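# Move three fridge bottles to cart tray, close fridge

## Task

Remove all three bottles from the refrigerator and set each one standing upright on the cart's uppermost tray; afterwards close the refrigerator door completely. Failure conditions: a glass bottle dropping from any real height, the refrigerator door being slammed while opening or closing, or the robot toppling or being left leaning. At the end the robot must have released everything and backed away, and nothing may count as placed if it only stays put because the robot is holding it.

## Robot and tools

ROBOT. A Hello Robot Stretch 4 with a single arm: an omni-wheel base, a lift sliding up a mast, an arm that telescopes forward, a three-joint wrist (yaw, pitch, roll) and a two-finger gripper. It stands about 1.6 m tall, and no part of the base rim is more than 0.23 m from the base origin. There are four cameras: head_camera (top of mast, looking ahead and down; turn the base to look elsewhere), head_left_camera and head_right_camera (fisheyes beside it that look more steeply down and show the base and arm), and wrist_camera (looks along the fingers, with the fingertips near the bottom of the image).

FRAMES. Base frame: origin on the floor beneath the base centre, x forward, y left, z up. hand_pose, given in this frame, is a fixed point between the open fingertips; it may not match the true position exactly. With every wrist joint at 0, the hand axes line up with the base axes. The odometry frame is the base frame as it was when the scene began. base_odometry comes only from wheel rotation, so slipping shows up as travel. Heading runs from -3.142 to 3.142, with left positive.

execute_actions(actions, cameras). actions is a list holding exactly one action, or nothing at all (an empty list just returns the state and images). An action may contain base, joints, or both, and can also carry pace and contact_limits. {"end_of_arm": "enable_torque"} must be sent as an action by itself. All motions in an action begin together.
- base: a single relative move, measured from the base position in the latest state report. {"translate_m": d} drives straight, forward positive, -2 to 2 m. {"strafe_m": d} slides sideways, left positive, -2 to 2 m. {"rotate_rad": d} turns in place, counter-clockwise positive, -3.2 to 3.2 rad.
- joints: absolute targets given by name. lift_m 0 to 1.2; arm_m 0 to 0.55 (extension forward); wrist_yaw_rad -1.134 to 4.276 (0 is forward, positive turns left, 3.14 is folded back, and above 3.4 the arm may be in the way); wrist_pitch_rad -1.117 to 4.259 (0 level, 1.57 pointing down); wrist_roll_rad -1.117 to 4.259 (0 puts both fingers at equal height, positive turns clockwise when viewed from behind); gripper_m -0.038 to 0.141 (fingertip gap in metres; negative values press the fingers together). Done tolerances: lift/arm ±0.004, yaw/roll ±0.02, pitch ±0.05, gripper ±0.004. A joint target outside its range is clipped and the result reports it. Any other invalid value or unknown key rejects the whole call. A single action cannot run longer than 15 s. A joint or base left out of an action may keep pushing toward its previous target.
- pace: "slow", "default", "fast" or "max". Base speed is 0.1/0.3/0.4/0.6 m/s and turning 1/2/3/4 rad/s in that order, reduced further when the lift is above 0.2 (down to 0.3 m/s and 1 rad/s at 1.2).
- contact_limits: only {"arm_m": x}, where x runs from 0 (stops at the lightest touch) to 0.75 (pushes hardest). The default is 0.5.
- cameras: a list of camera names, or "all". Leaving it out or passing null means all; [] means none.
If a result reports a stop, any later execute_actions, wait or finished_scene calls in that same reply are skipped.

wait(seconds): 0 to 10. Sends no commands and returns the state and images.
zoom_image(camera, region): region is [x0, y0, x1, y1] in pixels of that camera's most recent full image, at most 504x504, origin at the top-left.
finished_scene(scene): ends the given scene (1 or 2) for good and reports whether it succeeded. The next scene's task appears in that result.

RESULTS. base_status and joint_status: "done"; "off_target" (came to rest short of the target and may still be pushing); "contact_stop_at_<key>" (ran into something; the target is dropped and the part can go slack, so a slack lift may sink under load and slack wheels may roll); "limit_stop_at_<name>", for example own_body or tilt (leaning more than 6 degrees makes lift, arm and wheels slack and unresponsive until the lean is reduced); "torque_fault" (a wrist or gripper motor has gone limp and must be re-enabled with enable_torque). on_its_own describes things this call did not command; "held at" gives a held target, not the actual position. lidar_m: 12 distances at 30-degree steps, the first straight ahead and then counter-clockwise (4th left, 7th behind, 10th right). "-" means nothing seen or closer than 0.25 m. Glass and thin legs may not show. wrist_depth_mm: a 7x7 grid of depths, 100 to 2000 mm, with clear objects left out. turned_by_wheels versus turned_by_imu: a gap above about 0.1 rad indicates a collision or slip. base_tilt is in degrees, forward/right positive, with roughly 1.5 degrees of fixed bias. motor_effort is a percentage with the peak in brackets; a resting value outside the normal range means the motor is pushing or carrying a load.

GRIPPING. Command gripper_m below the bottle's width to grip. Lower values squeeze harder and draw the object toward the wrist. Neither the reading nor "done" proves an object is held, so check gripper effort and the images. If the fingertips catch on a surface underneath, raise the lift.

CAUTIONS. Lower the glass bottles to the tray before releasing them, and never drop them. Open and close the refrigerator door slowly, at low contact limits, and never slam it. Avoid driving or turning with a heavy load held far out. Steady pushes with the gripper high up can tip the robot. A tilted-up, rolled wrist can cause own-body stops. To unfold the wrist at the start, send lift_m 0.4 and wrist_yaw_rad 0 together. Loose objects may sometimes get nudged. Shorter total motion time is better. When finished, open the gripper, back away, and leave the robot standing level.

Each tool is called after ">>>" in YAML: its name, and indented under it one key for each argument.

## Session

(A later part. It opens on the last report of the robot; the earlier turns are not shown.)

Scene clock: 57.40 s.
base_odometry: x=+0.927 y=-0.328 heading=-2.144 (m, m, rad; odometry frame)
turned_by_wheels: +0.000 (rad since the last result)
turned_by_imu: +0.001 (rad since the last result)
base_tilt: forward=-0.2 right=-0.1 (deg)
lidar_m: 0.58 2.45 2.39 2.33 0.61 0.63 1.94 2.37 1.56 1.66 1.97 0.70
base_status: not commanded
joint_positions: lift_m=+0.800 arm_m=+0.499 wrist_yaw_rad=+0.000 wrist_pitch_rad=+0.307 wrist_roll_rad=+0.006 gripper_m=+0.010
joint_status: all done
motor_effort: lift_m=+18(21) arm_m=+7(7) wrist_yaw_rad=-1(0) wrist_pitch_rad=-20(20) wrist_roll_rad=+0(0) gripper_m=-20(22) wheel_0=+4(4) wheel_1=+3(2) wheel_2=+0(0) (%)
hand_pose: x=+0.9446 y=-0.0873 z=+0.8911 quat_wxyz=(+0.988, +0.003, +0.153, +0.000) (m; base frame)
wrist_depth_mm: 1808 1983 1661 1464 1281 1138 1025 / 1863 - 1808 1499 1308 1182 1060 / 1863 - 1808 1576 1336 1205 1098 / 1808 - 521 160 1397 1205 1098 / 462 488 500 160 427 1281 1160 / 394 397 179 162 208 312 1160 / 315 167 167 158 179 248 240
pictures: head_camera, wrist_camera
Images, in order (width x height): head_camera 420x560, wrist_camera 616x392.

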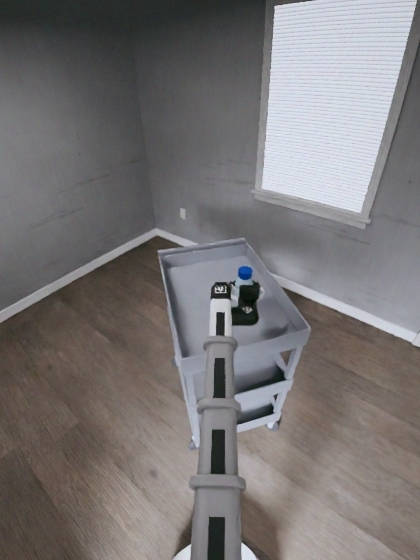

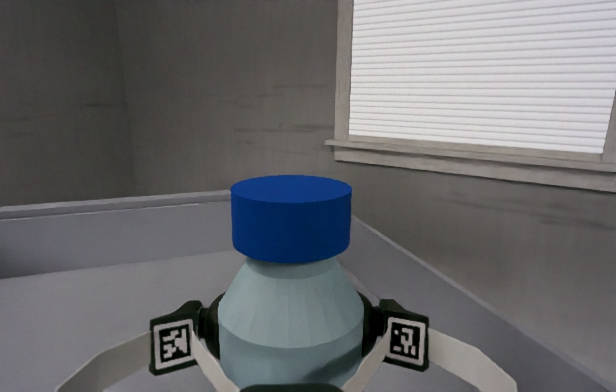

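>>> execute_actions:
  actions:
    - {"joints":{"lift_m":0.773},"pace":"slow"}
  cameras: []

>>> execute_actions:
  actions:
    - {"joints":{"gripper_m":0.1}}
  cameras: ["wrist_camera"]

>>> execute_actions:
  actions:
    - {"joints":{"lift_m":0.9}}
  cameras: []

>>> execute_actions:
  actions:
    - {"joints":{"arm_m":0.01,"gripper_m":0.11},"base":{"translate_m":-0.4}}
  cameras: []

>>> execute_actions:
  actions:
    - {"joints":{"lift_m":0.885},"base":{"rotate_rad":-3.0}}
  cameras: []

>>> execute_actions:
  actions:
    - {"base":{"rotate_rad":-0.725}}
  cameras: []

>>> execute_actions:
  actions:
    - {"base":{"translate_m":0.15},"joints":{"arm_m":0.36}}
  cameras: ["wrist_camera"]

Scene clock: 58.87 s.
base_odometry: x=+0.927 y=-0.328 heading=-2.144 (m, m, rad; odometry frame)
turned_by_wheels: +0.000 (rad since the last result)
turned_by_imu: +0.001 (rad since the last result)
base_tilt: forward=-0.3 right=-0.1 (deg)
lidar_m: 0.57 2.44 2.41 2.30 0.58 0.63 1.97 2.40 1.56 1.65 1.99 0.69
base_status: not commanded
joint_positions: lift_m=+0.773 arm_m=+0.499 wrist_yaw_rad=+0.000 wrist_pitch_rad=+0.307 wrist_roll_rad=+0.006 gripper_m=+0.010
joint_status: all done
motor_effort: lift_m=+18(17) arm_m=+7(7) wrist_yaw_rad=+0(0) wrist_pitch_rad=-20(21) wrist_roll_rad=+0(0) gripper_m=-22(23) wheel_0=+4(4) wheel_1=+3(2) wheel_2=+0(0) (%)
hand_pose: x=+0.9446 y=-0.0873 z=+0.8641 quat_wxyz=(+0.988, +0.003, +0.153, +0.000) (m; base frame)
wrist_depth_mm: 1808 1983 1708 1464 1281 1138 1042 / 1808 - 1808 1499 1308 1182 1060 / 1863 - 1808 1537 1336 1182 1078 / 462 496 504 160 1366 1229 1098 / 445 466 436 160 379 1229 1138 / 345 347 179 162 208 274 1118 / 276 168 167 158 179 248 227
pictures: none
No camera images: the call's "cameras" was empty. Leave "cameras" out to get every camera's image.

Scene clock: 60.57 s.
base_odometry: x=+0.927 y=-0.328 heading=-2.144 (m, m, rad; odometry frame)
turned_by_wheels: +0.000 (rad since the last result)
turned_by_imu: +0.001 (rad since the last result)
base_tilt: forward=-0.2 right=+0.0 (deg)
lidar_m: 0.59 2.44 2.42 2.36 0.59 0.61 1.97 2.38 1.55 1.64 1.98 0.69
base_status: not commanded
joint_positions: lift_m=+0.773 arm_m=+0.499 wrist_yaw_rad=+0.000 wrist_pitch_rad=+0.303 wrist_roll_rad=+0.006 gripper_m=+0.100
joint_status: all done
motor_effort: lift_m=+18(18) arm_m=+7(7) wrist_yaw_rad=+0(1) wrist_pitch_rad=-8(20) wrist_roll_rad=+0(1) gripper_m=-2(22) wheel_0=+4(4) wheel_1=+3(3) wheel_2=+0(0) (%)
hand_pose: x=+0.9450 y=-0.0874 z=+0.8653 quat_wxyz=(+0.989, +0.003, +0.151, +0.000) (m; base frame)
wrist_depth_mm: 1756 1983 1708 1430 1281 1138 1025 / 1808 - 1756 1464 1308 1182 1060 / 1863 - 1808 1537 1336 1182 1078 / 477 496 517 187 1397 1255 1078 / 442 477 449 180 397 1255 1118 / 353 336 207 180 325 276 1138 / 279 262 189 176 263 257 227
pictures: wrist_camera
Images, in order (width x height): wrist_camera 616x392.

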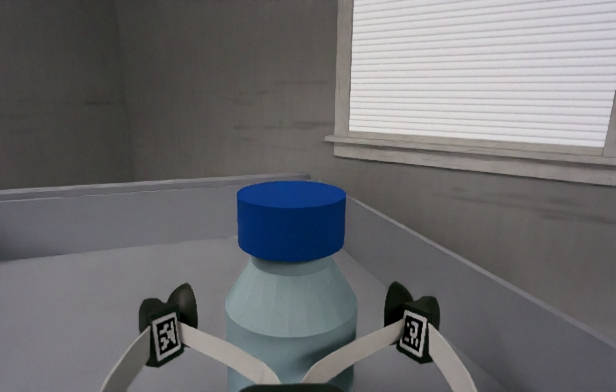

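Scene clock: 62.17 s.
base_odometry: x=+0.927 y=-0.328 heading=-2.144 (m, m, rad; odometry frame)
turned_by_wheels: +0.000 (rad since the last result)
turned_by_imu: +0.001 (rad since the last result)
base_tilt: forward=-0.3 right=+0.0 (deg)
lidar_m: 0.57 2.45 2.42 2.35 0.61 0.58 1.96 2.37 1.55 1.64 1.96 0.68
base_status: not commanded
joint_positions: lift_m=+0.900 arm_m=+0.499 wrist_yaw_rad=+0.000 wrist_pitch_rad=+0.303 wrist_roll_rad=+0.006 gripper_m=+0.100
joint_status: all done
motor_effort: lift_m=+21(21) arm_m=+7(7) wrist_yaw_rad=-1(1) wrist_pitch_rad=-7(7) wrist_roll_rad=+0(0) gripper_m=-3(1) wheel_0=+4(4) wheel_1=+2(2) wheel_2=+0(0) (%)
hand_pose: x=+0.9450 y=-0.0874 z=+0.9921 quat_wxyz=(+0.989, +0.003, +0.151, +0.000) (m; base frame)
wrist_depth_mm: 1808 1921 1661 1430 1255 1118 1042 / 1863 - 1708 1537 1281 1160 1060 / 1808 - 1808 1576 1366 1182 1078 / 1863 - 1983 1661 1430 1229 1098 / 1983 - 1863 1576 1464 1255 1118 / 488 504 544 569 442 1308 1182 / 469 433 436 436 373 1308 1205
pictures: none
No camera images: the call's "cameras" was empty. Leave "cameras" out to get every camera's image.

Scene clock: 65.00 s.
base_odometry: x=+1.144 y=+0.008 heading=-2.145 (m, m, rad; odometry frame)
turned_by_wheels: -0.001 (rad since the last result)
turned_by_imu: +0.001 (rad since the last result)
base_tilt: forward=-0.3 right=+0.0 (deg)
lidar_m: 0.98 2.69 2.64 0.42 0.52 0.91 1.58 2.13 1.71 1.43 2.19 1.18
base_status: done
joint_positions: lift_m=+0.900 arm_m=+0.011 wrist_yaw_rad=+0.000 wrist_pitch_rad=+0.302 wrist_roll_rad=+0.006 gripper_m=+0.110
joint_status: all done
motor_effort: lift_m=+21(21) arm_m=-8(9) wrist_yaw_rad=+1(1) wrist_pitch_rad=-9(7) wrist_roll_rad=+0(0) gripper_m=-3(2) wheel_0=-6(10) wheel_1=-3(6) wheel_2=+0(11) (%)
hand_pose: x=+0.4576 y=-0.0875 z=+0.9921 quat_wxyz=(+0.989, +0.003, +0.151, -0.001) (m; base frame)
wrist_depth_mm: - - - - 1983 1708 1576 / - - - - - 1808 1618 / - - - - - 1863 1661 / - - 1255 1138 - 1921 1708 / - - 788 891 - 1983 1756 / - 1921 1160 1205 224 1921 1863 / 1618 1537 842 904 1537 1618 1708
pictures: none
No camera images: the call's "cameras" was empty. Leave "cameras" out to get every camera's image.

Scene clock: 67.87 s.
base_odometry: x=+1.144 y=+0.008 heading=+1.139 (m, m, rad; odometry frame)
turned_by_wheels: -2.999 (rad since the last result)
turned_by_imu: -3.022 (rad since the last result)
base_tilt: forward=-0.4 right=-0.1 (deg)
lidar_m: 1.72 2.08 1.39 1.49 2.26 1.05 0.98 2.67 2.65 0.42 0.66 0.91
base_status: done
joint_positions: lift_m=+0.885 arm_m=+0.011 wrist_yaw_rad=+0.000 wrist_pitch_rad=+0.302 wrist_roll_rad=+0.006 gripper_m=+0.110
joint_status: all done
motor_effort: lift_m=+17(19) arm_m=-8(8) wrist_yaw_rad=+0(1) wrist_pitch_rad=-7(7) wrist_roll_rad=+0(0) gripper_m=-1(2) wheel_0=+6(10) wheel_1=+1(9) wheel_2=+2(8) (%)
hand_pose: x=+0.4577 y=-0.0874 z=+0.9775 quat_wxyz=(+0.989, +0.003, +0.151, +0.000) (m; base frame)
wrist_depth_mm: 1576 1921 1863 1499 1308 1118 544 / 1661 - 1921 1576 1336 1138 554 / 1708 1921 - 1618 1366 1160 564 / 1756 - - 1708 1430 1205 597 / 1808 - - 1808 1464 1255 609 / 1863 1983 - 1808 224 1255 647 / 1618 1499 1537 1537 1499 683 788
pictures: none
No camera images: the call's "cameras" was empty. Leave "cameras" out to get every camera's image.

Scene clock: 69.37 s.
base_odometry: x=+1.144 y=+0.008 heading=+0.415 (m, m, rad; odometry frame)
turned_by_wheels: -0.724 (rad since the last result)
turned_by_imu: -0.730 (rad since the last result)
base_tilt: forward=-0.3 right=-0.2 (deg)
lidar_m: 0.90 1.57 2.14 1.94 1.40 2.01 2.25 0.98 2.69 2.65 0.41 0.47
base_status: done
joint_positions: lift_m=+0.885 arm_m=+0.011 wrist_yaw_rad=+0.000 wrist_pitch_rad=+0.302 wrist_roll_rad=+0.006 gripper_m=+0.110
joint_status: not commanded
motor_effort: lift_m=+17(17) arm_m=-8(8) wrist_yaw_rad=+0(1) wrist_pitch_rad=-7(6) wrist_roll_rad=+0(0) gripper_m=-1(2) wheel_0=+6(10) wheel_1=+2(8) wheel_2=+0(7) (%)
hand_pose: x=+0.4577 y=-0.0874 z=+0.9775 quat_wxyz=(+0.989, +0.003, +0.151, +0.000) (m; base frame)
wrist_depth_mm: 1138 621 960 1008 904 554 389 / 1160 640 1042 1060 904 554 387 / 1205 668 1078 1098 904 554 389 / 1281 699 820 831 750 554 387 / 1308 723 1098 1182 891 549 382 / 1366 741 976 1078 224 508 384 / 1430 768 778 809 778 477 384
pictures: none
No camera images: the call's "cameras" was empty. Leave "cameras" out to get every camera's image.

Scene clock: 71.53 s.
base_odometry: x=+1.281 y=+0.068 heading=+0.416 (m, m, rad; odometry frame)
turned_by_wheels: +0.001 (rad since the last result)
turned_by_imu: +0.001 (rad since the last result)
base_tilt: forward=-0.2 right=-0.1 (deg)
lidar_m: 0.76 1.40 1.99 2.09 1.48 2.00 2.41 1.11 2.74 2.66 0.35 0.50
base_status: done
joint_positions: lift_m=+0.885 arm_m=+0.359 wrist_yaw_rad=+0.000 wrist_pitch_rad=+0.302 wrist_roll_rad=+0.006 gripper_m=+0.110
joint_status: all done
motor_effort: lift_m=+17(16) arm_m=+8(7) wrist_yaw_rad=+0(1) wrist_pitch_rad=-5(7) wrist_roll_rad=+0(0) gripper_m=+1(3) wheel_0=+4(10) wheel_1=+3(7) wheel_2=-1(11) (%)
hand_pose: x=+0.8049 y=-0.0874 z=+0.9775 quat_wxyz=(+0.989, +0.003, +0.151, +0.000) (m; base frame)
wrist_depth_mm: 329 488 559 564 559 508 359 / 329 488 574 574 574 508 357 / 329 488 597 585 597 512 357 / 329 496 615 357 615 508 355 / 330 436 466 362 477 445 357 / 317 327 347 349 224 351 338 / 274 254 254 266 255 267 279
pictures: wrist_camera
Images, in order (width x height): wrist_camera 616x392.

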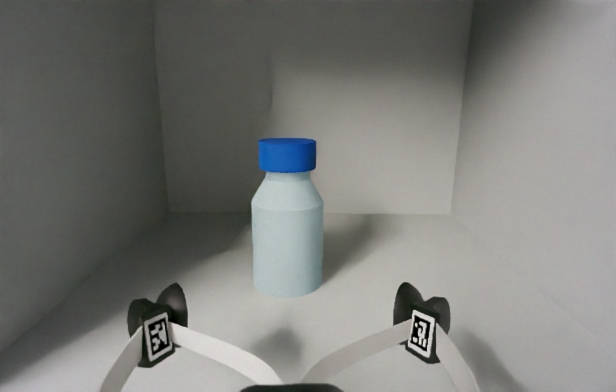

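>>> execute_actions:
  actions:
    - {"joints":{"arm_m":0.54}}
  cameras: ["wrist_camera"]

>>> execute_actions:
  actions:
    - {"joints":{"gripper_m":0.01}}
  cameras: []

>>> execute_actions:
  actions:
    - {"joints":{"lift_m":0.92}}
  cameras: ["wrist_camera"]

>>> execute_actions:
  actions:
    - {"joints":{"arm_m":0.01},"base":{"translate_m":-0.15}}
  cameras: []

>>> execute_actions:
  actions:
    - {"base":{"rotate_rad":3.0},"pace":"slow"}
  cameras: []

>>> execute_actions:
  actions:
    - {"base":{"rotate_rad":0.82}}
  cameras: []

>>> execute_actions:
  actions:
    - {"base":{"translate_m":0.4},"joints":{"arm_m":0.4}}
  cameras: []

>>> execute_actions:
  actions:
    - {"joints":{"lift_m":0.84},"pace":"slow"}
  cameras: ["head_camera","wrist_camera"]

Scene clock: 73.50 s.
base_odometry: x=+1.281 y=+0.068 heading=+0.416 (m, m, rad; odometry frame)
turned_by_wheels: +0.000 (rad since the last result)
turned_by_imu: +0.001 (rad since the last result)
base_tilt: forward=-0.5 right=-0.1 (deg)
lidar_m: 0.74 1.39 1.98 2.08 1.50 1.97 2.42 1.11 2.73 2.66 0.35 0.48
base_status: not commanded
joint_positions: lift_m=+0.885 arm_m=+0.539 wrist_yaw_rad=+0.000 wrist_pitch_rad=+0.302 wrist_roll_rad=+0.006 gripper_m=+0.110
joint_status: all done
motor_effort: lift_m=+17(17) arm_m=+8(7) wrist_yaw_rad=-1(0) wrist_pitch_rad=-7(6) wrist_roll_rad=+1(0) gripper_m=-1(1) wheel_0=+4(5) wheel_1=+3(3) wheel_2=+0(1) (%)
hand_pose: x=+0.9849 y=-0.0874 z=+0.9775 quat_wxyz=(+0.989, +0.003, +0.151, +0.000) (m; base frame)
wrist_depth_mm: 314 389 389 389 389 389 373 / 314 402 404 404 404 404 375 / 315 413 415 418 421 418 373 / 315 433 427 176 433 433 370 / 317 436 436 178 445 442 370 / 310 327 207 176 224 353 336 / 273 252 183 172 255 266 279
pictures: wrist_camera
Images, in order (width x height): wrist_camera 616x392.

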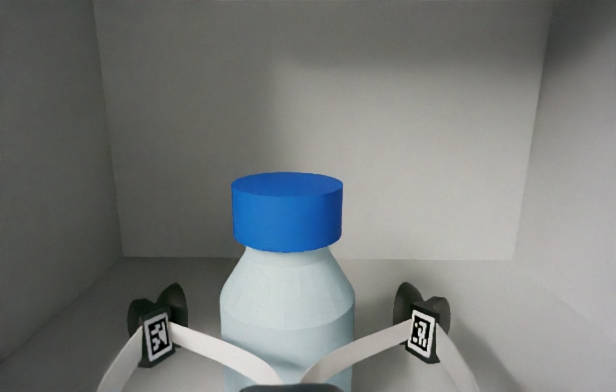

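Scene clock: 75.33 s.
base_odometry: x=+1.281 y=+0.068 heading=+0.416 (m, m, rad; odometry frame)
turned_by_wheels: +0.000 (rad since the last result)
turned_by_imu: +0.001 (rad since the last result)
base_tilt: forward=-0.2 right=+0.0 (deg)
lidar_m: 0.77 1.42 1.99 2.08 1.50 2.00 2.41 1.11 2.76 2.66 0.33 0.49
base_status: not commanded
joint_positions: lift_m=+0.885 arm_m=+0.539 wrist_yaw_rad=+0.000 wrist_pitch_rad=+0.307 wrist_roll_rad=+0.006 gripper_m=+0.010
joint_status: all done
motor_effort: lift_m=+18(18) arm_m=+7(8) wrist_yaw_rad=-1(3) wrist_pitch_rad=-19(20) wrist_roll_rad=+0(1) gripper_m=-20(19) wheel_0=+4(5) wheel_1=+3(3) wheel_2=-1(0) (%)
hand_pose: x=+0.9846 y=-0.0873 z=+0.9762 quat_wxyz=(+0.988, +0.003, +0.153, +0.000) (m; base frame)
wrist_depth_mm: 312 389 389 389 389 387 373 / 314 402 404 402 404 402 375 / 312 415 418 418 418 415 370 / 314 430 427 151 433 436 370 / 315 424 424 156 442 442 370 / 304 334 173 156 205 343 336 / 267 168 161 153 177 251 273
pictures: none
No camera images: the call's "cameras" was empty. Leave "cameras" out to get every camera's image.

Scene clock: 76.30 s.
base_odometry: x=+1.281 y=+0.068 heading=+0.416 (m, m, rad; odometry frame)
turned_by_wheels: +0.000 (rad since the last result)
turned_by_imu: +0.000 (rad since the last result)
base_tilt: forward=-0.4 right=-0.1 (deg)
lidar_m: 0.75 1.42 2.00 2.08 1.50 1.99 2.41 1.11 2.74 2.65 0.34 0.49
base_status: not commanded
joint_positions: lift_m=+0.920 arm_m=+0.539 wrist_yaw_rad=+0.000 wrist_pitch_rad=+0.307 wrist_roll_rad=+0.006 gripper_m=+0.010
joint_status: all done
motor_effort: lift_m=+23(24) arm_m=+7(7) wrist_yaw_rad=-1(1) wrist_pitch_rad=-19(20) wrist_roll_rad=+0(0) gripper_m=-22(21) wheel_0=+4(4) wheel_1=+3(3) wheel_2=+0(1) (%)
hand_pose: x=+0.9846 y=-0.0873 z=+1.0107 quat_wxyz=(+0.988, +0.003, +0.153, +0.000) (m; base frame)
wrist_depth_mm: 314 387 389 389 387 389 373 / 312 402 402 404 404 402 373 / 314 415 418 418 418 418 373 / 314 433 427 152 436 436 370 / 315 445 449 156 452 455 370 / 317 397 173 157 206 407 368 / 303 167 160 153 178 298 324
pictures: wrist_camera
Images, in order (width x height): wrist_camera 616x392.

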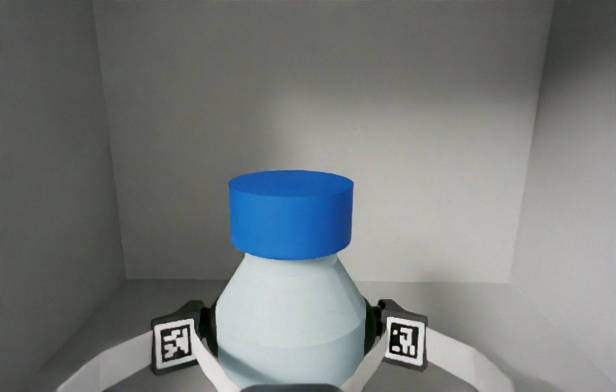

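Scene clock: 78.90 s.
base_odometry: x=+1.144 y=+0.008 heading=+0.415 (m, m, rad; odometry frame)
turned_by_wheels: -0.001 (rad since the last result)
turned_by_imu: +0.001 (rad since the last result)
base_tilt: forward=-0.3 right=-0.1 (deg)
lidar_m: 0.40 1.55 2.15 1.92 1.39 2.03 2.24 0.97 2.74 2.66 0.42 0.48
base_status: done
joint_positions: lift_m=+0.920 arm_m=+0.011 wrist_yaw_rad=+0.000 wrist_pitch_rad=+0.307 wrist_roll_rad=+0.006 gripper_m=+0.010
joint_status: all done
motor_effort: lift_m=+23(23) arm_m=-8(9) wrist_yaw_rad=+0(1) wrist_pitch_rad=-21(22) wrist_roll_rad=+1(0) gripper_m=-20(21) wheel_0=-4(10) wheel_1=-2(8) wheel_2=-1(10) (%)
hand_pose: x=+0.4572 y=-0.0875 z=+1.0106 quat_wxyz=(+0.988, +0.003, +0.153, -0.001) (m; base frame)
wrist_depth_mm: 1138 621 917 1025 798 559 389 / 1182 647 1042 1060 904 559 387 / 1205 676 1078 1098 891 549 387 / 1281 699 768 151 768 549 387 / 1336 723 866 156 891 549 384 / 1366 1366 173 156 205 544 387 / 1464 168 161 153 178 449 382
pictures: none
No camera images: the call's "cameras" was empty. Leave "cameras" out to get every camera's image.

Scene clock: 83.17 s.
base_odometry: x=+1.144 y=+0.008 heading=-2.869 (m, m, rad; odometry frame)
turned_by_wheels: +2.999 (rad since the last result)
turned_by_imu: +3.025 (rad since the last result)
base_tilt: forward=-0.3 right=-0.1 (deg)
lidar_m: 0.38 1.00 0.95 2.66 0.42 0.41 0.90 0.94 1.92 2.07 1.43 1.69
base_status: done
joint_positions: lift_m=+0.920 arm_m=+0.011 wrist_yaw_rad=+0.000 wrist_pitch_rad=+0.307 wrist_roll_rad=+0.006 gripper_m=+0.010
joint_status: not commanded
motor_effort: lift_m=+23(23) arm_m=-8(8) wrist_yaw_rad=+0(1) wrist_pitch_rad=-20(21) wrist_roll_rad=+0(1) gripper_m=-19(22) wheel_0=-5(9) wheel_1=-2(8) wheel_2=-3(7) (%)
hand_pose: x=+0.4573 y=-0.0874 z=+1.0106 quat_wxyz=(+0.988, +0.003, +0.153, +0.000) (m; base frame)
wrist_depth_mm: 1756 1808 1808 1863 1983 - - / 1808 1863 1921 1921 - - - / 1808 1921 1983 - - - - / 1983 1983 - 151 - - 1808 / - - - 156 - - - / - - 172 157 206 - - / 1576 168 161 153 177 1576 1661
pictures: none
No camera images: the call's "cameras" was empty. Leave "cameras" out to get every camera's image.

Scene clock: 84.80 s.
base_odometry: x=+1.144 y=+0.008 heading=-2.049 (m, m, rad; odometry frame)
turned_by_wheels: +0.819 (rad since the last result)
turned_by_imu: +0.827 (rad since the last result)
base_tilt: forward=-0.3 right=-0.1 (deg)
lidar_m: 0.41 2.66 2.63 0.42 0.60 0.92 1.66 2.09 1.45 1.42 2.26 1.09
base_status: done
joint_positions: lift_m=+0.920 arm_m=+0.011 wrist_yaw_rad=+0.000 wrist_pitch_rad=+0.307 wrist_roll_rad=+0.006 gripper_m=+0.010
joint_status: not commanded
motor_effort: lift_m=+23(23) arm_m=-8(8) wrist_yaw_rad=+0(3) wrist_pitch_rad=-22(20) wrist_roll_rad=+1(0) gripper_m=-21(21) wheel_0=-3(10) wheel_1=-1(9) wheel_2=-2(9) (%)
hand_pose: x=+0.4573 y=-0.0874 z=+1.0107 quat_wxyz=(+0.988, +0.003, +0.153, +0.000) (m; base frame)
wrist_depth_mm: - - - - - 1863 1618 / - - - - - 1863 1661 / - - - - - 1863 1708 / - - 1366 152 1308 1983 1708 / - - - 156 904 - 1708 / - - 173 156 205 - 1808 / 1661 168 161 153 178 1576 1661
pictures: none
No camera images: the call's "cameras" was empty. Leave "cameras" out to get every camera's image.

Scene clock: 87.60 s.
base_odometry: x=+0.960 y=-0.347 heading=-2.049 (m, m, rad; odometry frame)
turned_by_wheels: +0.000 (rad since the last result)
turned_by_imu: +0.000 (rad since the last result)
base_tilt: forward=-0.3 right=+0.0 (deg)
lidar_m: 0.57 2.39 2.39 2.15 0.56 1.20 2.00 2.40 1.60 1.73 1.99 0.66
base_status: done
joint_positions: lift_m=+0.920 arm_m=+0.399 wrist_yaw_rad=+0.000 wrist_pitch_rad=+0.307 wrist_roll_rad=+0.006 gripper_m=+0.010
joint_status: all done
motor_effort: lift_m=+23(23) arm_m=+7(8) wrist_yaw_rad=+0(1) wrist_pitch_rad=-19(20) wrist_roll_rad=+0(0) gripper_m=-22(23) wheel_0=+5(10) wheel_1=+1(7) wheel_2=-1(11) (%)
hand_pose: x=+0.8446 y=-0.0873 z=+1.0107 quat_wxyz=(+0.988, +0.003, +0.153, +0.000) (m; base frame)
wrist_depth_mm: 1661 - - 1708 1499 1281 1138 / 1756 - - 1808 1537 1308 1160 / 1756 - - 1921 1537 1336 1182 / 1808 - - 152 1618 1397 1205 / 1863 - 634 156 699 1397 1281 / 1863 585 173 157 205 1366 1308 / 1661 167 161 153 178 307 1281
pictures: none
No camera images: the call's "cameras" was empty. Leave "cameras" out to get every camera's image.

Scene clock: 89.13 s.
base_odometry: x=+0.960 y=-0.347 heading=-2.049 (m, m, rad; odometry frame)
turned_by_wheels: +0.000 (rad since the last result)
turned_by_imu: +0.001 (rad since the last result)
base_tilt: forward=-0.4 right=-0.2 (deg)
lidar_m: 0.57 2.40 2.39 2.17 0.57 1.21 1.96 2.38 1.59 1.75 1.99 0.66
base_status: not commanded
joint_positions: lift_m=+0.840 arm_m=+0.399 wrist_yaw_rad=+0.000 wrist_pitch_rad=+0.307 wrist_roll_rad=+0.006 gripper_m=+0.010
joint_status: all done
motor_effort: lift_m=+18(21) arm_m=+7(8) wrist_yaw_rad=+0(1) wrist_pitch_rad=-21(20) wrist_roll_rad=+0(0) gripper_m=-21(22) wheel_0=+5(4) wheel_1=+1(1) wheel_2=-1(1) (%)
hand_pose: x=+0.8446 y=-0.0873 z=+0.9310 quat_wxyz=(+0.988, +0.003, +0.153, +0.000) (m; base frame)
wrist_depth_mm: 1708 1983 - 1708 1464 1308 1138 / 1708 - - 1808 1537 1308 1138 / 1756 - - 1808 1537 1336 1182 / 1808 - 634 152 1499 1430 1229 / 1863 569 580 156 597 442 1281 / 1808 449 173 157 205 290 397 / 325 167 161 153 178 287 368
pictures: head_camera, wrist_camera
Images, in order (width x height): head_camera 420x560, wrist_camera 616x392.

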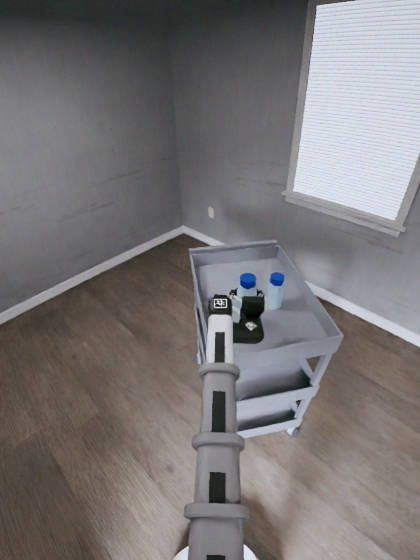

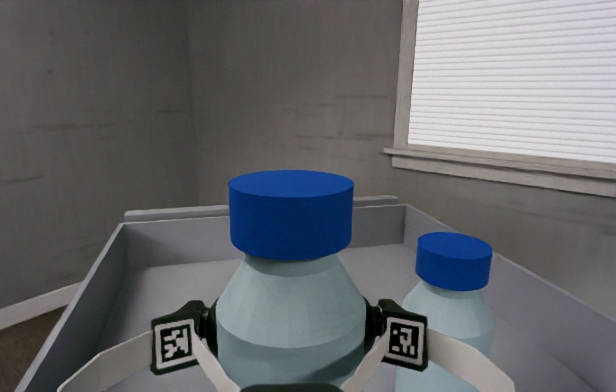

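Good.

>>> execute_actions:
  actions:
    - {"joints":{"lift_m":0.77},"pace":"slow"}
  cameras: []

>>> execute_actions:
  actions:
    - {"joints":{"gripper_m":0.09}}
  cameras: ["wrist_camera"]

>>> execute_actions:
  actions:
    - {"joints":{"lift_m":0.9}}
  cameras: []

>>> execute_actions:
  actions:
    - {"joints":{"arm_m":0.01,"gripper_m":0.11},"base":{"translate_m":-0.4}}
  cameras: []

>>> execute_actions:
  actions:
    - {"joints":{"lift_m":0.4},"base":{"rotate_rad":-3.0}}
  cameras: []

>>> execute_actions:
  actions:
    - {"base":{"rotate_rad":-0.82},"joints":{"lift_m":0.105}}
  cameras: ["wrist_camera"]

>>> execute_actions:
  actions:
    - {"base":{"translate_m":0.2},"joints":{"arm_m":0.3}}
  cameras: ["wrist_camera"]

Scene clock: 91.00 s.
base_odometry: x=+0.960 y=-0.347 heading=-2.049 (m, m, rad; odometry frame)
turned_by_wheels: +0.000 (rad since the last result)
turned_by_imu: +0.001 (rad since the last result)
base_tilt: forward=-0.2 right=-0.1 (deg)
lidar_m: 0.59 2.37 2.39 2.16 0.57 1.22 1.99 2.37 1.59 1.76 1.98 0.63
base_status: not commanded
joint_positions: lift_m=+0.770 arm_m=+0.399 wrist_yaw_rad=+0.000 wrist_pitch_rad=+0.307 wrist_roll_rad=+0.006 gripper_m=+0.010
joint_status: all done
motor_effort: lift_m=+18(18) arm_m=+8(7) wrist_yaw_rad=+0(1) wrist_pitch_rad=-21(20) wrist_roll_rad=+0(0) gripper_m=-22(21) wheel_0=+5(5) wheel_1=+1(1) wheel_2=-1(0) (%)
hand_pose: x=+0.8446 y=-0.0873 z=+0.8610 quat_wxyz=(+0.988, +0.003, +0.153, +0.000) (m; base frame)
wrist_depth_mm: 1708 1983 - 1661 1464 1281 1138 / 1708 - - 1756 1499 1336 1182 / 1756 - - 1808 1499 1308 1182 / 1756 549 564 152 627 271 1205 / 370 459 430 156 410 268 377 / 282 342 173 157 205 279 349 / 257 168 160 153 178 255 277
pictures: none
No camera images: the call's "cameras" was empty. Leave "cameras" out to get every camera's image.

Scene clock: 92.60 s.
base_odometry: x=+0.960 y=-0.347 heading=-2.049 (m, m, rad; odometry frame)
turned_by_wheels: +0.000 (rad since the last result)
turned_by_imu: +0.001 (rad since the last result)
base_tilt: forward=-0.4 right=-0.1 (deg)
lidar_m: 0.56 2.37 2.38 2.15 0.57 1.21 1.98 2.37 1.59 1.77 1.97 0.63
base_status: not commanded
joint_positions: lift_m=+0.770 arm_m=+0.399 wrist_yaw_rad=+0.000 wrist_pitch_rad=+0.303 wrist_roll_rad=+0.006 gripper_m=+0.090
joint_status: all done
motor_effort: lift_m=+18(18) arm_m=+7(7) wrist_yaw_rad=-1(1) wrist_pitch_rad=-9(21) wrist_roll_rad=+0(1) gripper_m=-2(21) wheel_0=+5(5) wheel_1=+1(1) wheel_2=-1(1) (%)
hand_pose: x=+0.8450 y=-0.0874 z=+0.8623 quat_wxyz=(+0.989, +0.003, +0.151, +0.000) (m; base frame)
wrist_depth_mm: 1661 - - 1708 1499 1308 1160 / 1708 - - 1756 1537 1336 1160 / 1756 - - 1808 1537 1336 1182 / 1756 554 569 177 627 270 1205 / 370 462 445 176 421 270 377 / 282 349 193 175 278 278 355 / 259 257 187 171 259 281 285
pictures: wrist_camera
Images, in order (width x height): wrist_camera 616x392.

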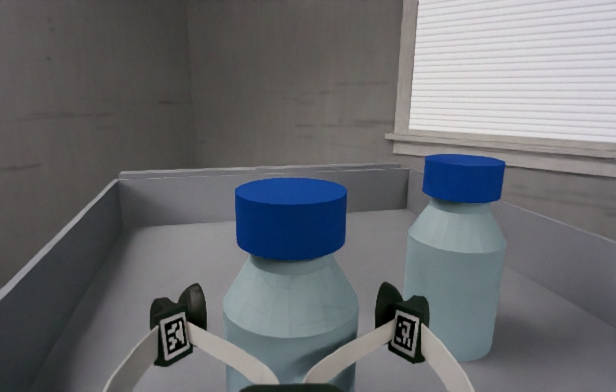

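Scene clock: 94.20 s.
base_odometry: x=+0.960 y=-0.347 heading=-2.049 (m, m, rad; odometry frame)
turned_by_wheels: +0.000 (rad since the last result)
turned_by_imu: +0.001 (rad since the last result)
base_tilt: forward=-0.2 right=+0.1 (deg)
lidar_m: 0.58 2.38 2.38 2.13 0.57 1.04 1.98 2.38 1.57 1.77 1.98 0.64
base_status: not commanded
joint_positions: lift_m=+0.900 arm_m=+0.399 wrist_yaw_rad=+0.000 wrist_pitch_rad=+0.303 wrist_roll_rad=+0.006 gripper_m=+0.090
joint_status: all done
motor_effort: lift_m=+21(21) arm_m=+7(7) wrist_yaw_rad=+0(1) wrist_pitch_rad=-7(8) wrist_roll_rad=+0(0) gripper_m=-2(3) wheel_0=+5(5) wheel_1=+1(1) wheel_2=-1(1) (%)
hand_pose: x=+0.8450 y=-0.0874 z=+0.9921 quat_wxyz=(+0.989, +0.003, +0.151, +0.000) (m; base frame)
wrist_depth_mm: 1708 1983 - 1708 1499 1281 1160 / 1756 - - 1808 1537 1308 1160 / 1756 - - 1863 1537 1336 1182 / 1808 - - 1921 1576 1397 1205 / 1808 - 640 654 691 1430 1229 / 1863 559 569 597 314 508 1308 / 1661 389 436 459 314 430 415
pictures: none
No camera images: the call's "cameras" was empty. Leave "cameras" out to get every camera's image.

Scene clock: 97.03 s.
base_odometry: x=+1.145 y=+0.008 heading=-2.049 (m, m, rad; odometry frame)
turned_by_wheels: +0.000 (rad since the last result)
turned_by_imu: +0.002 (rad since the last result)
base_tilt: forward=-0.4 right=+0.1 (deg)
lidar_m: 0.98 2.64 2.66 0.40 0.59 0.90 1.65 2.12 1.42 1.45 2.26 1.10
base_status: done
joint_positions: lift_m=+0.900 arm_m=+0.011 wrist_yaw_rad=+0.000 wrist_pitch_rad=+0.302 wrist_roll_rad=+0.006 gripper_m=+0.110
joint_status: all done
motor_effort: lift_m=+21(21) arm_m=-8(8) wrist_yaw_rad=+0(1) wrist_pitch_rad=-7(7) wrist_roll_rad=+0(0) gripper_m=-1(0) wheel_0=-4(10) wheel_1=-1(8) wheel_2=-1(10) (%)
hand_pose: x=+0.4576 y=-0.0875 z=+0.9921 quat_wxyz=(+0.989, +0.003, +0.151, -0.001) (m; base frame)
wrist_depth_mm: - - - - - 1756 1618 / - - - - - 1863 1661 / - - - - - 1921 1708 / - - 1366 1060 1205 1983 1756 / - - - 831 904 - 1756 / - 1983 1336 1205 224 - 1808 / 1618 1537 991 878 946 1618 1708
pictures: none
No camera images: the call's "cameras" was empty. Leave "cameras" out to get every camera's image.

Scene clock: 99.97 s.
base_odometry: x=+1.145 y=+0.008 heading=+1.235 (m, m, rad; odometry frame)
turned_by_wheels: -2.999 (rad since the last result)
turned_by_imu: -3.022 (rad since the last result)
base_tilt: forward=-0.4 right=+0.0 (deg)
lidar_m: 1.80 2.09 1.43 1.56 2.26 1.01 0.99 2.65 2.66 0.43 0.73 0.92
base_status: done
joint_positions: lift_m=+0.400 arm_m=+0.011 wrist_yaw_rad=+0.000 wrist_pitch_rad=+0.302 wrist_roll_rad=+0.006 gripper_m=+0.110
joint_status: all done
motor_effort: lift_m=+17(19) arm_m=-8(8) wrist_yaw_rad=+0(0) wrist_pitch_rad=-7(7) wrist_roll_rad=+0(0) gripper_m=-1(1) wheel_0=+6(10) wheel_1=+2(8) wheel_2=+1(8) (%)
hand_pose: x=+0.4577 y=-0.0874 z=+0.4925 quat_wxyz=(+0.989, +0.003, +0.151, +0.000) (m; base frame)
wrist_depth_mm: 1576 1863 - 1708 1397 1182 1025 / 1618 1863 - 1756 1430 1205 1042 / 1618 1863 - 1808 1464 1229 1078 / 1708 1983 - 1921 1537 1255 1098 / 1537 1537 1576 1537 1464 1281 1118 / 1118 1078 1138 1138 224 1160 1098 / 904 842 842 878 854 891 647
pictures: none
No camera images: the call's "cameras" was empty. Leave "cameras" out to get every camera's image.

Scene clock: 102.23 s.
base_odometry: x=+1.144 y=+0.008 heading=+0.415 (m, m, rad; odometry frame)
turned_by_wheels: -0.819 (rad since the last result)
turned_by_imu: -0.825 (rad since the last result)
base_tilt: forward=-0.2 right=-0.1 (deg)
lidar_m: 0.91 1.55 2.15 1.94 1.42 2.02 2.25 1.00 2.71 2.64 0.40 0.49
base_status: done
joint_positions: lift_m=+0.105 arm_m=+0.011 wrist_yaw_rad=+0.000 wrist_pitch_rad=+0.302 wrist_roll_rad=+0.006 gripper_m=+0.110
joint_status: all done
motor_effort: lift_m=+16(16) arm_m=-8(8) wrist_yaw_rad=+0(0) wrist_pitch_rad=-7(6) wrist_roll_rad=+0(0) gripper_m=-2(1) wheel_0=+6(10) wheel_1=+2(9) wheel_2=+1(9) (%)
hand_pose: x=+0.4577 y=-0.0874 z=+0.1975 quat_wxyz=(+0.989, +0.003, +0.151, +0.000) (m; base frame)
wrist_depth_mm: 1138 627 960 1008 878 559 392 / 1160 640 1042 1042 917 559 387 / 1205 661 1098 1098 904 554 387 / 1205 691 750 759 699 549 387 / 798 715 707 715 715 549 387 / 591 564 597 603 224 544 384 / 473 439 436 455 442 462 384
pictures: wrist_camera
Images, in order (width x height): wrist_camera 616x392.

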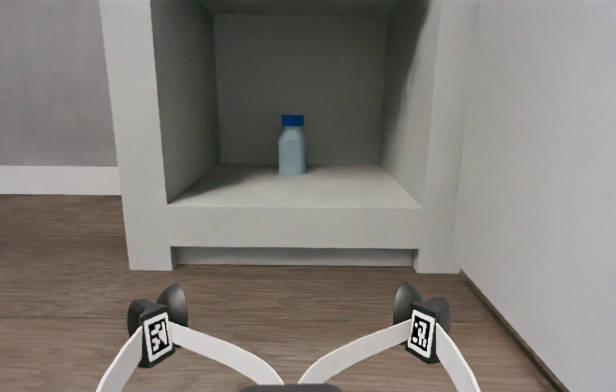

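Scene clock: 104.30 s.
base_odometry: x=+1.327 y=+0.088 heading=+0.416 (m, m, rad; odometry frame)
turned_by_wheels: +0.001 (rad since the last result)
turned_by_imu: +0.001 (rad since the last result)
base_tilt: forward=-0.4 right=+0.0 (deg)
lidar_m: 0.69 0.76 1.88 2.07 1.52 1.96 1.36 1.15 2.74 0.34 0.34 0.46
base_status: done
joint_positions: lift_m=+0.105 arm_m=+0.299 wrist_yaw_rad=+0.000 wrist_pitch_rad=+0.302 wrist_roll_rad=+0.006 gripper_m=+0.110
joint_status: all done
motor_effort: lift_m=+17(17) arm_m=+7(8) wrist_yaw_rad=+0(1) wrist_pitch_rad=-6(5) wrist_roll_rad=+0(0) gripper_m=-1(2) wheel_0=+4(11) wheel_1=+3(6) wheel_2=+0(12) (%)
hand_pose: x=+0.7450 y=-0.0874 z=+0.1975 quat_wxyz=(+0.989, +0.003, +0.151, +0.000) (m; base frame)
wrist_depth_mm: 329 488 569 564 564 517 359 / 329 488 580 585 585 512 357 / 329 492 609 603 603 512 357 / 329 500 627 480 621 508 355 / 329 449 484 473 488 459 357 / 322 338 355 357 224 359 340 / 281 260 262 273 264 276 286
pictures: wrist_camera
Images, in order (width x height): wrist_camera 616x392.

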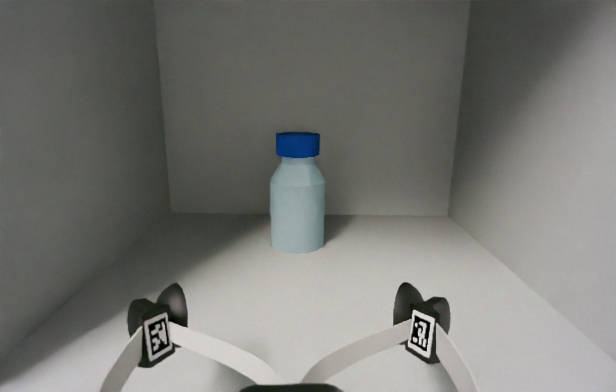

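>>> execute_actions:
  actions:
    - {"base":{"translate_m":0.06},"joints":{"arm_m":0.54,"lift_m":0.098,"wrist_yaw_rad":-0.03}}
  cameras: ["wrist_camera"]

Scene clock: 106.23 s.
base_odometry: x=+1.382 y=+0.113 heading=+0.416 (m, m, rad; odometry frame)
turned_by_wheels: +0.001 (rad since the last result)
turned_by_imu: +0.001 (rad since the last result)
base_tilt: forward=-0.2 right=+0.0 (deg)
lidar_m: 0.65 0.68 1.82 2.09 1.56 1.90 1.39 1.20 2.73 0.32 0.35 0.50
base_status: done
joint_positions: lift_m=+0.098 arm_m=+0.539 wrist_yaw_rad=-0.030 wrist_pitch_rad=+0.302 wrist_roll_rad=+0.006 gripper_m=+0.110
joint_status: all done
motor_effort: lift_m=+16(15) arm_m=+8(9) wrist_yaw_rad=-1(0) wrist_pitch_rad=-6(7) wrist_roll_rad=+0(0) gripper_m=+0(1) wheel_0=+5(9) wheel_1=+3(7) wheel_2=-2(11) (%)
hand_pose: x=+0.9822 y=-0.0956 z=+0.1905 quat_wxyz=(+0.988, +0.005, +0.150, -0.015) (m; base frame)
wrist_depth_mm: 285 286 287 290 291 293 296 / 294 297 298 300 303 306 306 / 303 307 309 312 315 315 317 / 314 319 319 171 325 329 329 / 324 330 330 177 338 340 342 / 307 324 208 174 213 347 332 / 270 250 190 172 252 265 276
pictures: wrist_camera
Images, in order (width x height): wrist_camera 616x392.

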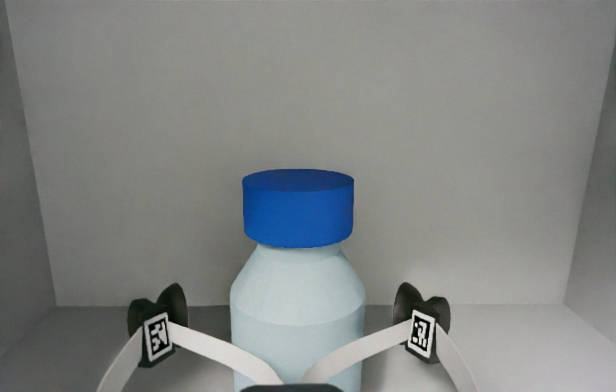

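>>> execute_actions:
  actions:
    - {"joints":{"gripper_m":0.01}}
  cameras: []

>>> execute_actions:
  actions:
    - {"joints":{"lift_m":0.13}}
  cameras: ["wrist_camera"]

>>> execute_actions:
  actions:
    - {"joints":{"arm_m":0.01},"base":{"translate_m":-0.26}}
  cameras: []

>>> execute_actions:
  actions:
    - {"base":{"rotate_rad":3.0},"joints":{"lift_m":0.92},"pace":"slow"}
  cameras: []

>>> execute_actions:
  actions:
    - {"base":{"rotate_rad":0.69}}
  cameras: []

>>> execute_actions:
  actions:
    - {"base":{"translate_m":0.4},"joints":{"arm_m":0.33}}
  cameras: []

>>> execute_actions:
  actions:
    - {"joints":{"lift_m":0.84},"pace":"slow"}
  cameras: ["head_camera","wrist_camera"]

Scene clock: 108.40 s.
base_odometry: x=+1.382 y=+0.113 heading=+0.416 (m, m, rad; odometry frame)
turned_by_wheels: +0.000 (rad since the last result)
turned_by_imu: +0.001 (rad since the last result)
base_tilt: forward=-0.3 right=-0.1 (deg)
lidar_m: 0.65 0.69 1.81 2.04 1.56 1.93 1.39 1.21 2.75 0.31 0.35 0.49
base_status: not commanded
joint_positions: lift_m=+0.098 arm_m=+0.539 wrist_yaw_rad=-0.030 wrist_pitch_rad=+0.307 wrist_roll_rad=+0.006 gripper_m=+0.010
joint_status: all done
motor_effort: lift_m=+18(18) arm_m=+8(8) wrist_yaw_rad=+0(2) wrist_pitch_rad=-19(19) wrist_roll_rad=+1(0) gripper_m=-21(20) wheel_0=+5(5) wheel_1=+3(3) wheel_2=-1(2) (%)
hand_pose: x=+0.9818 y=-0.0956 z=+0.1891 quat_wxyz=(+0.988, +0.005, +0.153, -0.015) (m; base frame)
wrist_depth_mm: 283 287 289 290 291 293 296 / 296 297 298 301 303 304 306 / 303 307 310 312 312 315 315 / 312 320 315 152 327 329 329 / 324 332 330 157 340 342 342 / 309 332 170 156 201 338 330 / 265 167 161 153 178 248 270
pictures: none
No camera images: the call's "cameras" was empty. Leave "cameras" out to get every camera's image.

Scene clock: 109.33 s.
base_odometry: x=+1.382 y=+0.113 heading=+0.416 (m, m, rad; odometry frame)
turned_by_wheels: +0.000 (rad since the last result)
turned_by_imu: +0.000 (rad since the last result)
base_tilt: forward=-0.2 right=+0.0 (deg)
lidar_m: 0.65 0.69 1.83 2.07 1.56 1.91 1.39 1.18 2.75 0.32 0.33 0.52
base_status: not commanded
joint_positions: lift_m=+0.130 arm_m=+0.539 wrist_yaw_rad=-0.030 wrist_pitch_rad=+0.307 wrist_roll_rad=+0.006 gripper_m=+0.010
joint_status: all done
motor_effort: lift_m=+23(24) arm_m=+7(7) wrist_yaw_rad=+0(1) wrist_pitch_rad=-18(22) wrist_roll_rad=+0(0) gripper_m=-20(22) wheel_0=+5(5) wheel_1=+3(3) wheel_2=-2(2) (%)
hand_pose: x=+0.9818 y=-0.0956 z=+0.2207 quat_wxyz=(+0.988, +0.005, +0.153, -0.015) (m; base frame)
wrist_depth_mm: 285 286 289 289 290 294 296 / 294 297 298 301 301 304 306 / 306 307 310 312 314 317 317 / 312 319 317 152 325 329 329 / 325 332 330 157 340 342 342 / 325 343 170 156 201 355 351 / 298 168 161 153 178 291 317
pictures: wrist_camera
Images, in order (width x height): wrist_camera 616x392.

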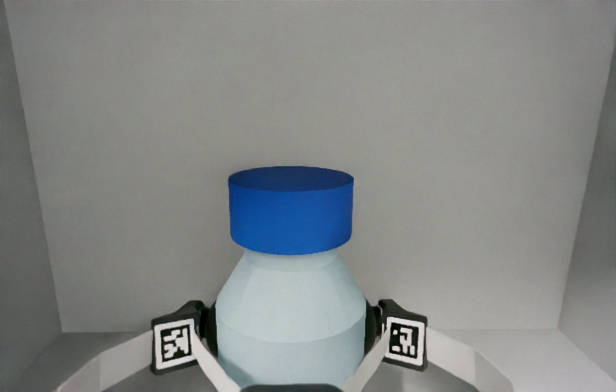

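Scene clock: 111.93 s.
base_odometry: x=+1.144 y=+0.007 heading=+0.416 (m, m, rad; odometry frame)
turned_by_wheels: -0.001 (rad since the last result)
turned_by_imu: +0.001 (rad since the last result)
base_tilt: forward=-0.2 right=-0.1 (deg)
lidar_m: 0.90 1.55 2.15 1.96 1.41 2.00 2.27 0.99 2.74 2.66 0.43 0.48
base_status: done
joint_positions: lift_m=+0.130 arm_m=+0.011 wrist_yaw_rad=-0.030 wrist_pitch_rad=+0.307 wrist_roll_rad=+0.006 gripper_m=+0.010
joint_status: all done
motor_effort: lift_m=+22(23) arm_m=-8(9) wrist_yaw_rad=+1(1) wrist_pitch_rad=-21(22) wrist_roll_rad=+0(0) gripper_m=-21(20) wheel_0=-4(9) wheel_1=-2(9) wheel_2=-1(12) (%)
hand_pose: x=+0.4545 y=-0.0957 z=+0.2206 quat_wxyz=(+0.988, +0.005, +0.153, -0.015) (m; base frame)
wrist_depth_mm: 1118 615 960 1025 798 517 368 / 1160 640 1042 1042 798 512 368 / 1182 661 1078 1098 798 517 370 / 1205 683 691 152 699 512 366 / 842 707 707 156 715 517 366 / 627 627 170 156 201 512 368 / 504 168 161 153 178 427 368
pictures: none
No camera images: the call's "cameras" was empty. Leave "cameras" out to get every camera's image.

Scene clock: 118.23 s.
base_odometry: x=+1.144 y=+0.007 heading=-2.868 (m, m, rad; odometry frame)
turned_by_wheels: +2.999 (rad since the last result)
turned_by_imu: +3.025 (rad since the last result)
base_tilt: forward=-0.3 right=+0.0 (deg)
lidar_m: 0.36 0.98 0.99 2.64 0.42 0.41 0.92 0.93 1.93 2.10 1.43 1.67
base_status: done
joint_positions: lift_m=+0.920 arm_m=+0.011 wrist_yaw_rad=-0.030 wrist_pitch_rad=+0.307 wrist_roll_rad=+0.006 gripper_m=+0.010
joint_status: all done
motor_effort: lift_m=+23(24) arm_m=-8(8) wrist_yaw_rad=+0(1) wrist_pitch_rad=-20(20) wrist_roll_rad=+0(0) gripper_m=-21(21) wheel_0=-5(10) wheel_1=-2(7) wheel_2=-4(6) (%)
hand_pose: x=+0.4545 y=-0.0956 z=+1.0106 quat_wxyz=(+0.988, +0.005, +0.153, -0.015) (m; base frame)
wrist_depth_mm: 1708 1756 1863 1921 1983 - - / 1808 1808 1983 1983 - - - / 1863 1921 1983 - - - - / 1921 1983 - 152 - - 1863 / 1983 - - 157 - - - / - - 170 156 202 - - / 1661 168 161 153 178 1537 1661
pictures: none
No camera images: the call's "cameras" was empty. Leave "cameras" out to get every camera's image.

Scene clock: 119.73 s.
base_odometry: x=+1.144 y=+0.008 heading=-2.179 (m, m, rad; odometry frame)
turned_by_wheels: +0.689 (rad since the last result)
turned_by_imu: +0.695 (rad since the last result)
base_tilt: forward=-0.4 right=+0.1 (deg)
lidar_m: 0.38 2.71 2.64 0.41 0.49 0.92 1.58 2.15 1.87 1.44 1.98 2.23
base_status: done
joint_positions: lift_m=+0.920 arm_m=+0.011 wrist_yaw_rad=-0.030 wrist_pitch_rad=+0.307 wrist_roll_rad=+0.006 gripper_m=+0.010
joint_status: not commanded
motor_effort: lift_m=+23(23) arm_m=-8(8) wrist_yaw_rad=-1(3) wrist_pitch_rad=-21(21) wrist_roll_rad=+0(0) gripper_m=-22(21) wheel_0=-5(11) wheel_1=-1(7) wheel_2=-1(8) (%)
hand_pose: x=+0.4545 y=-0.0956 z=+1.0106 quat_wxyz=(+0.988, +0.005, +0.153, -0.015) (m; base frame)
wrist_depth_mm: - - - - 1983 1708 1618 / - - - - 1983 1808 1618 / - - - - - 1808 1708 / - - 946 152 - 1863 1756 / - - 788 157 - 1983 1756 / - 1983 170 156 201 1921 1808 / 1661 168 161 153 178 1537 1661
pictures: none
No camera images: the call's "cameras" was empty. Leave "cameras" out to get every camera's image.

Scene clock: 122.57 s.
base_odometry: x=+0.916 y=-0.321 heading=-2.178 (m, m, rad; odometry frame)
turned_by_wheels: +0.001 (rad since the last result)
turned_by_imu: +0.000 (rad since the last result)
base_tilt: forward=-0.3 right=+0.1 (deg)
lidar_m: 0.58 0.61 2.41 2.40 0.61 0.59 1.32 2.38 1.55 1.59 1.97 0.71
base_status: done
joint_positions: lift_m=+0.920 arm_m=+0.329 wrist_yaw_rad=-0.030 wrist_pitch_rad=+0.307 wrist_roll_rad=+0.006 gripper_m=+0.010
joint_status: all done
motor_effort: lift_m=+22(23) arm_m=+7(9) wrist_yaw_rad=-1(1) wrist_pitch_rad=-21(21) wrist_roll_rad=+0(0) gripper_m=-22(21) wheel_0=+5(9) wheel_1=+2(6) wheel_2=-1(10) (%)
hand_pose: x=+0.7719 y=-0.0956 z=+1.0107 quat_wxyz=(+0.988, +0.005, +0.153, -0.015) (m; base frame)
wrist_depth_mm: 1983 1983 1756 1537 1366 1229 1118 / - - 1808 1618 1397 1255 1160 / - - 1921 1618 1430 1281 1205 / - - 1921 152 1499 1366 1229 / 647 699 723 157 1576 1397 1255 / 615 615 170 156 201 1464 1308 / 281 168 161 153 178 1430 1336
pictures: none
No camera images: the call's "cameras" was empty. Leave "cameras" out to get every camera's image.

Scene clock: 124.10 s.
base_odometry: x=+0.916 y=-0.321 heading=-2.178 (m, m, rad; odometry frame)
turned_by_wheels: +0.000 (rad since the last result)
turned_by_imu: +0.001 (rad since the last result)
base_tilt: forward=-0.3 right=+0.0 (deg)
lidar_m: 0.58 0.61 2.42 2.41 0.60 0.61 1.32 2.38 1.55 1.58 1.96 0.68
base_status: not commanded
joint_positions: lift_m=+0.840 arm_m=+0.329 wrist_yaw_rad=-0.030 wrist_pitch_rad=+0.307 wrist_roll_rad=+0.006 gripper_m=+0.010
joint_status: all done
motor_effort: lift_m=+18(21) arm_m=+7(7) wrist_yaw_rad=+0(1) wrist_pitch_rad=-19(21) wrist_roll_rad=+0(0) gripper_m=-22(22) wheel_0=+5(5) wheel_1=+3(2) wheel_2=-2(2) (%)
hand_pose: x=+0.7719 y=-0.0956 z=+0.9310 quat_wxyz=(+0.988, +0.005, +0.153, -0.015) (m; base frame)
wrist_depth_mm: 1983 - 1708 1499 1366 1229 1138 / 1921 - 1863 1576 1430 1281 1160 / - - 1863 1661 1464 1281 1182 / 1921 699 387 152 1464 1336 1229 / 278 634 359 157 1537 1366 1255 / 252 469 170 156 201 1397 1281 / 250 168 161 152 177 265 1308
pictures: head_camera, wrist_camera
Images, in order (width x height): head_camera 420x560, wrist_camera 616x392.

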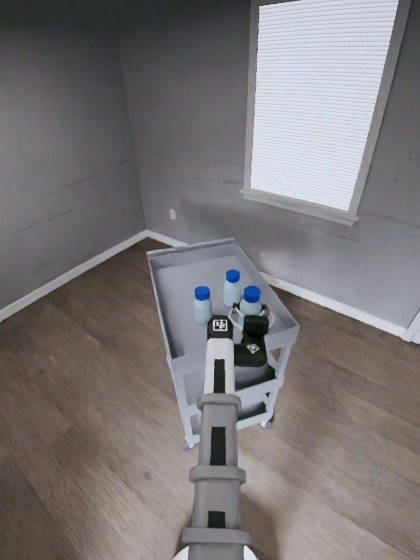

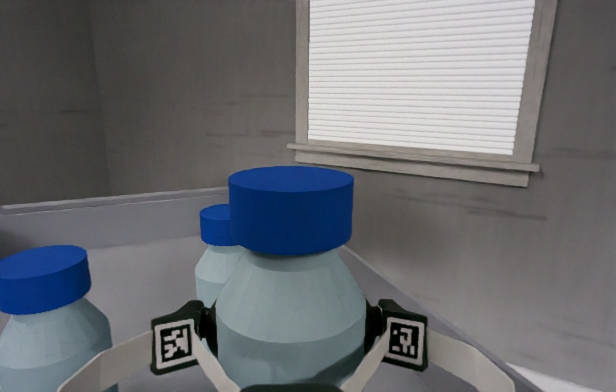

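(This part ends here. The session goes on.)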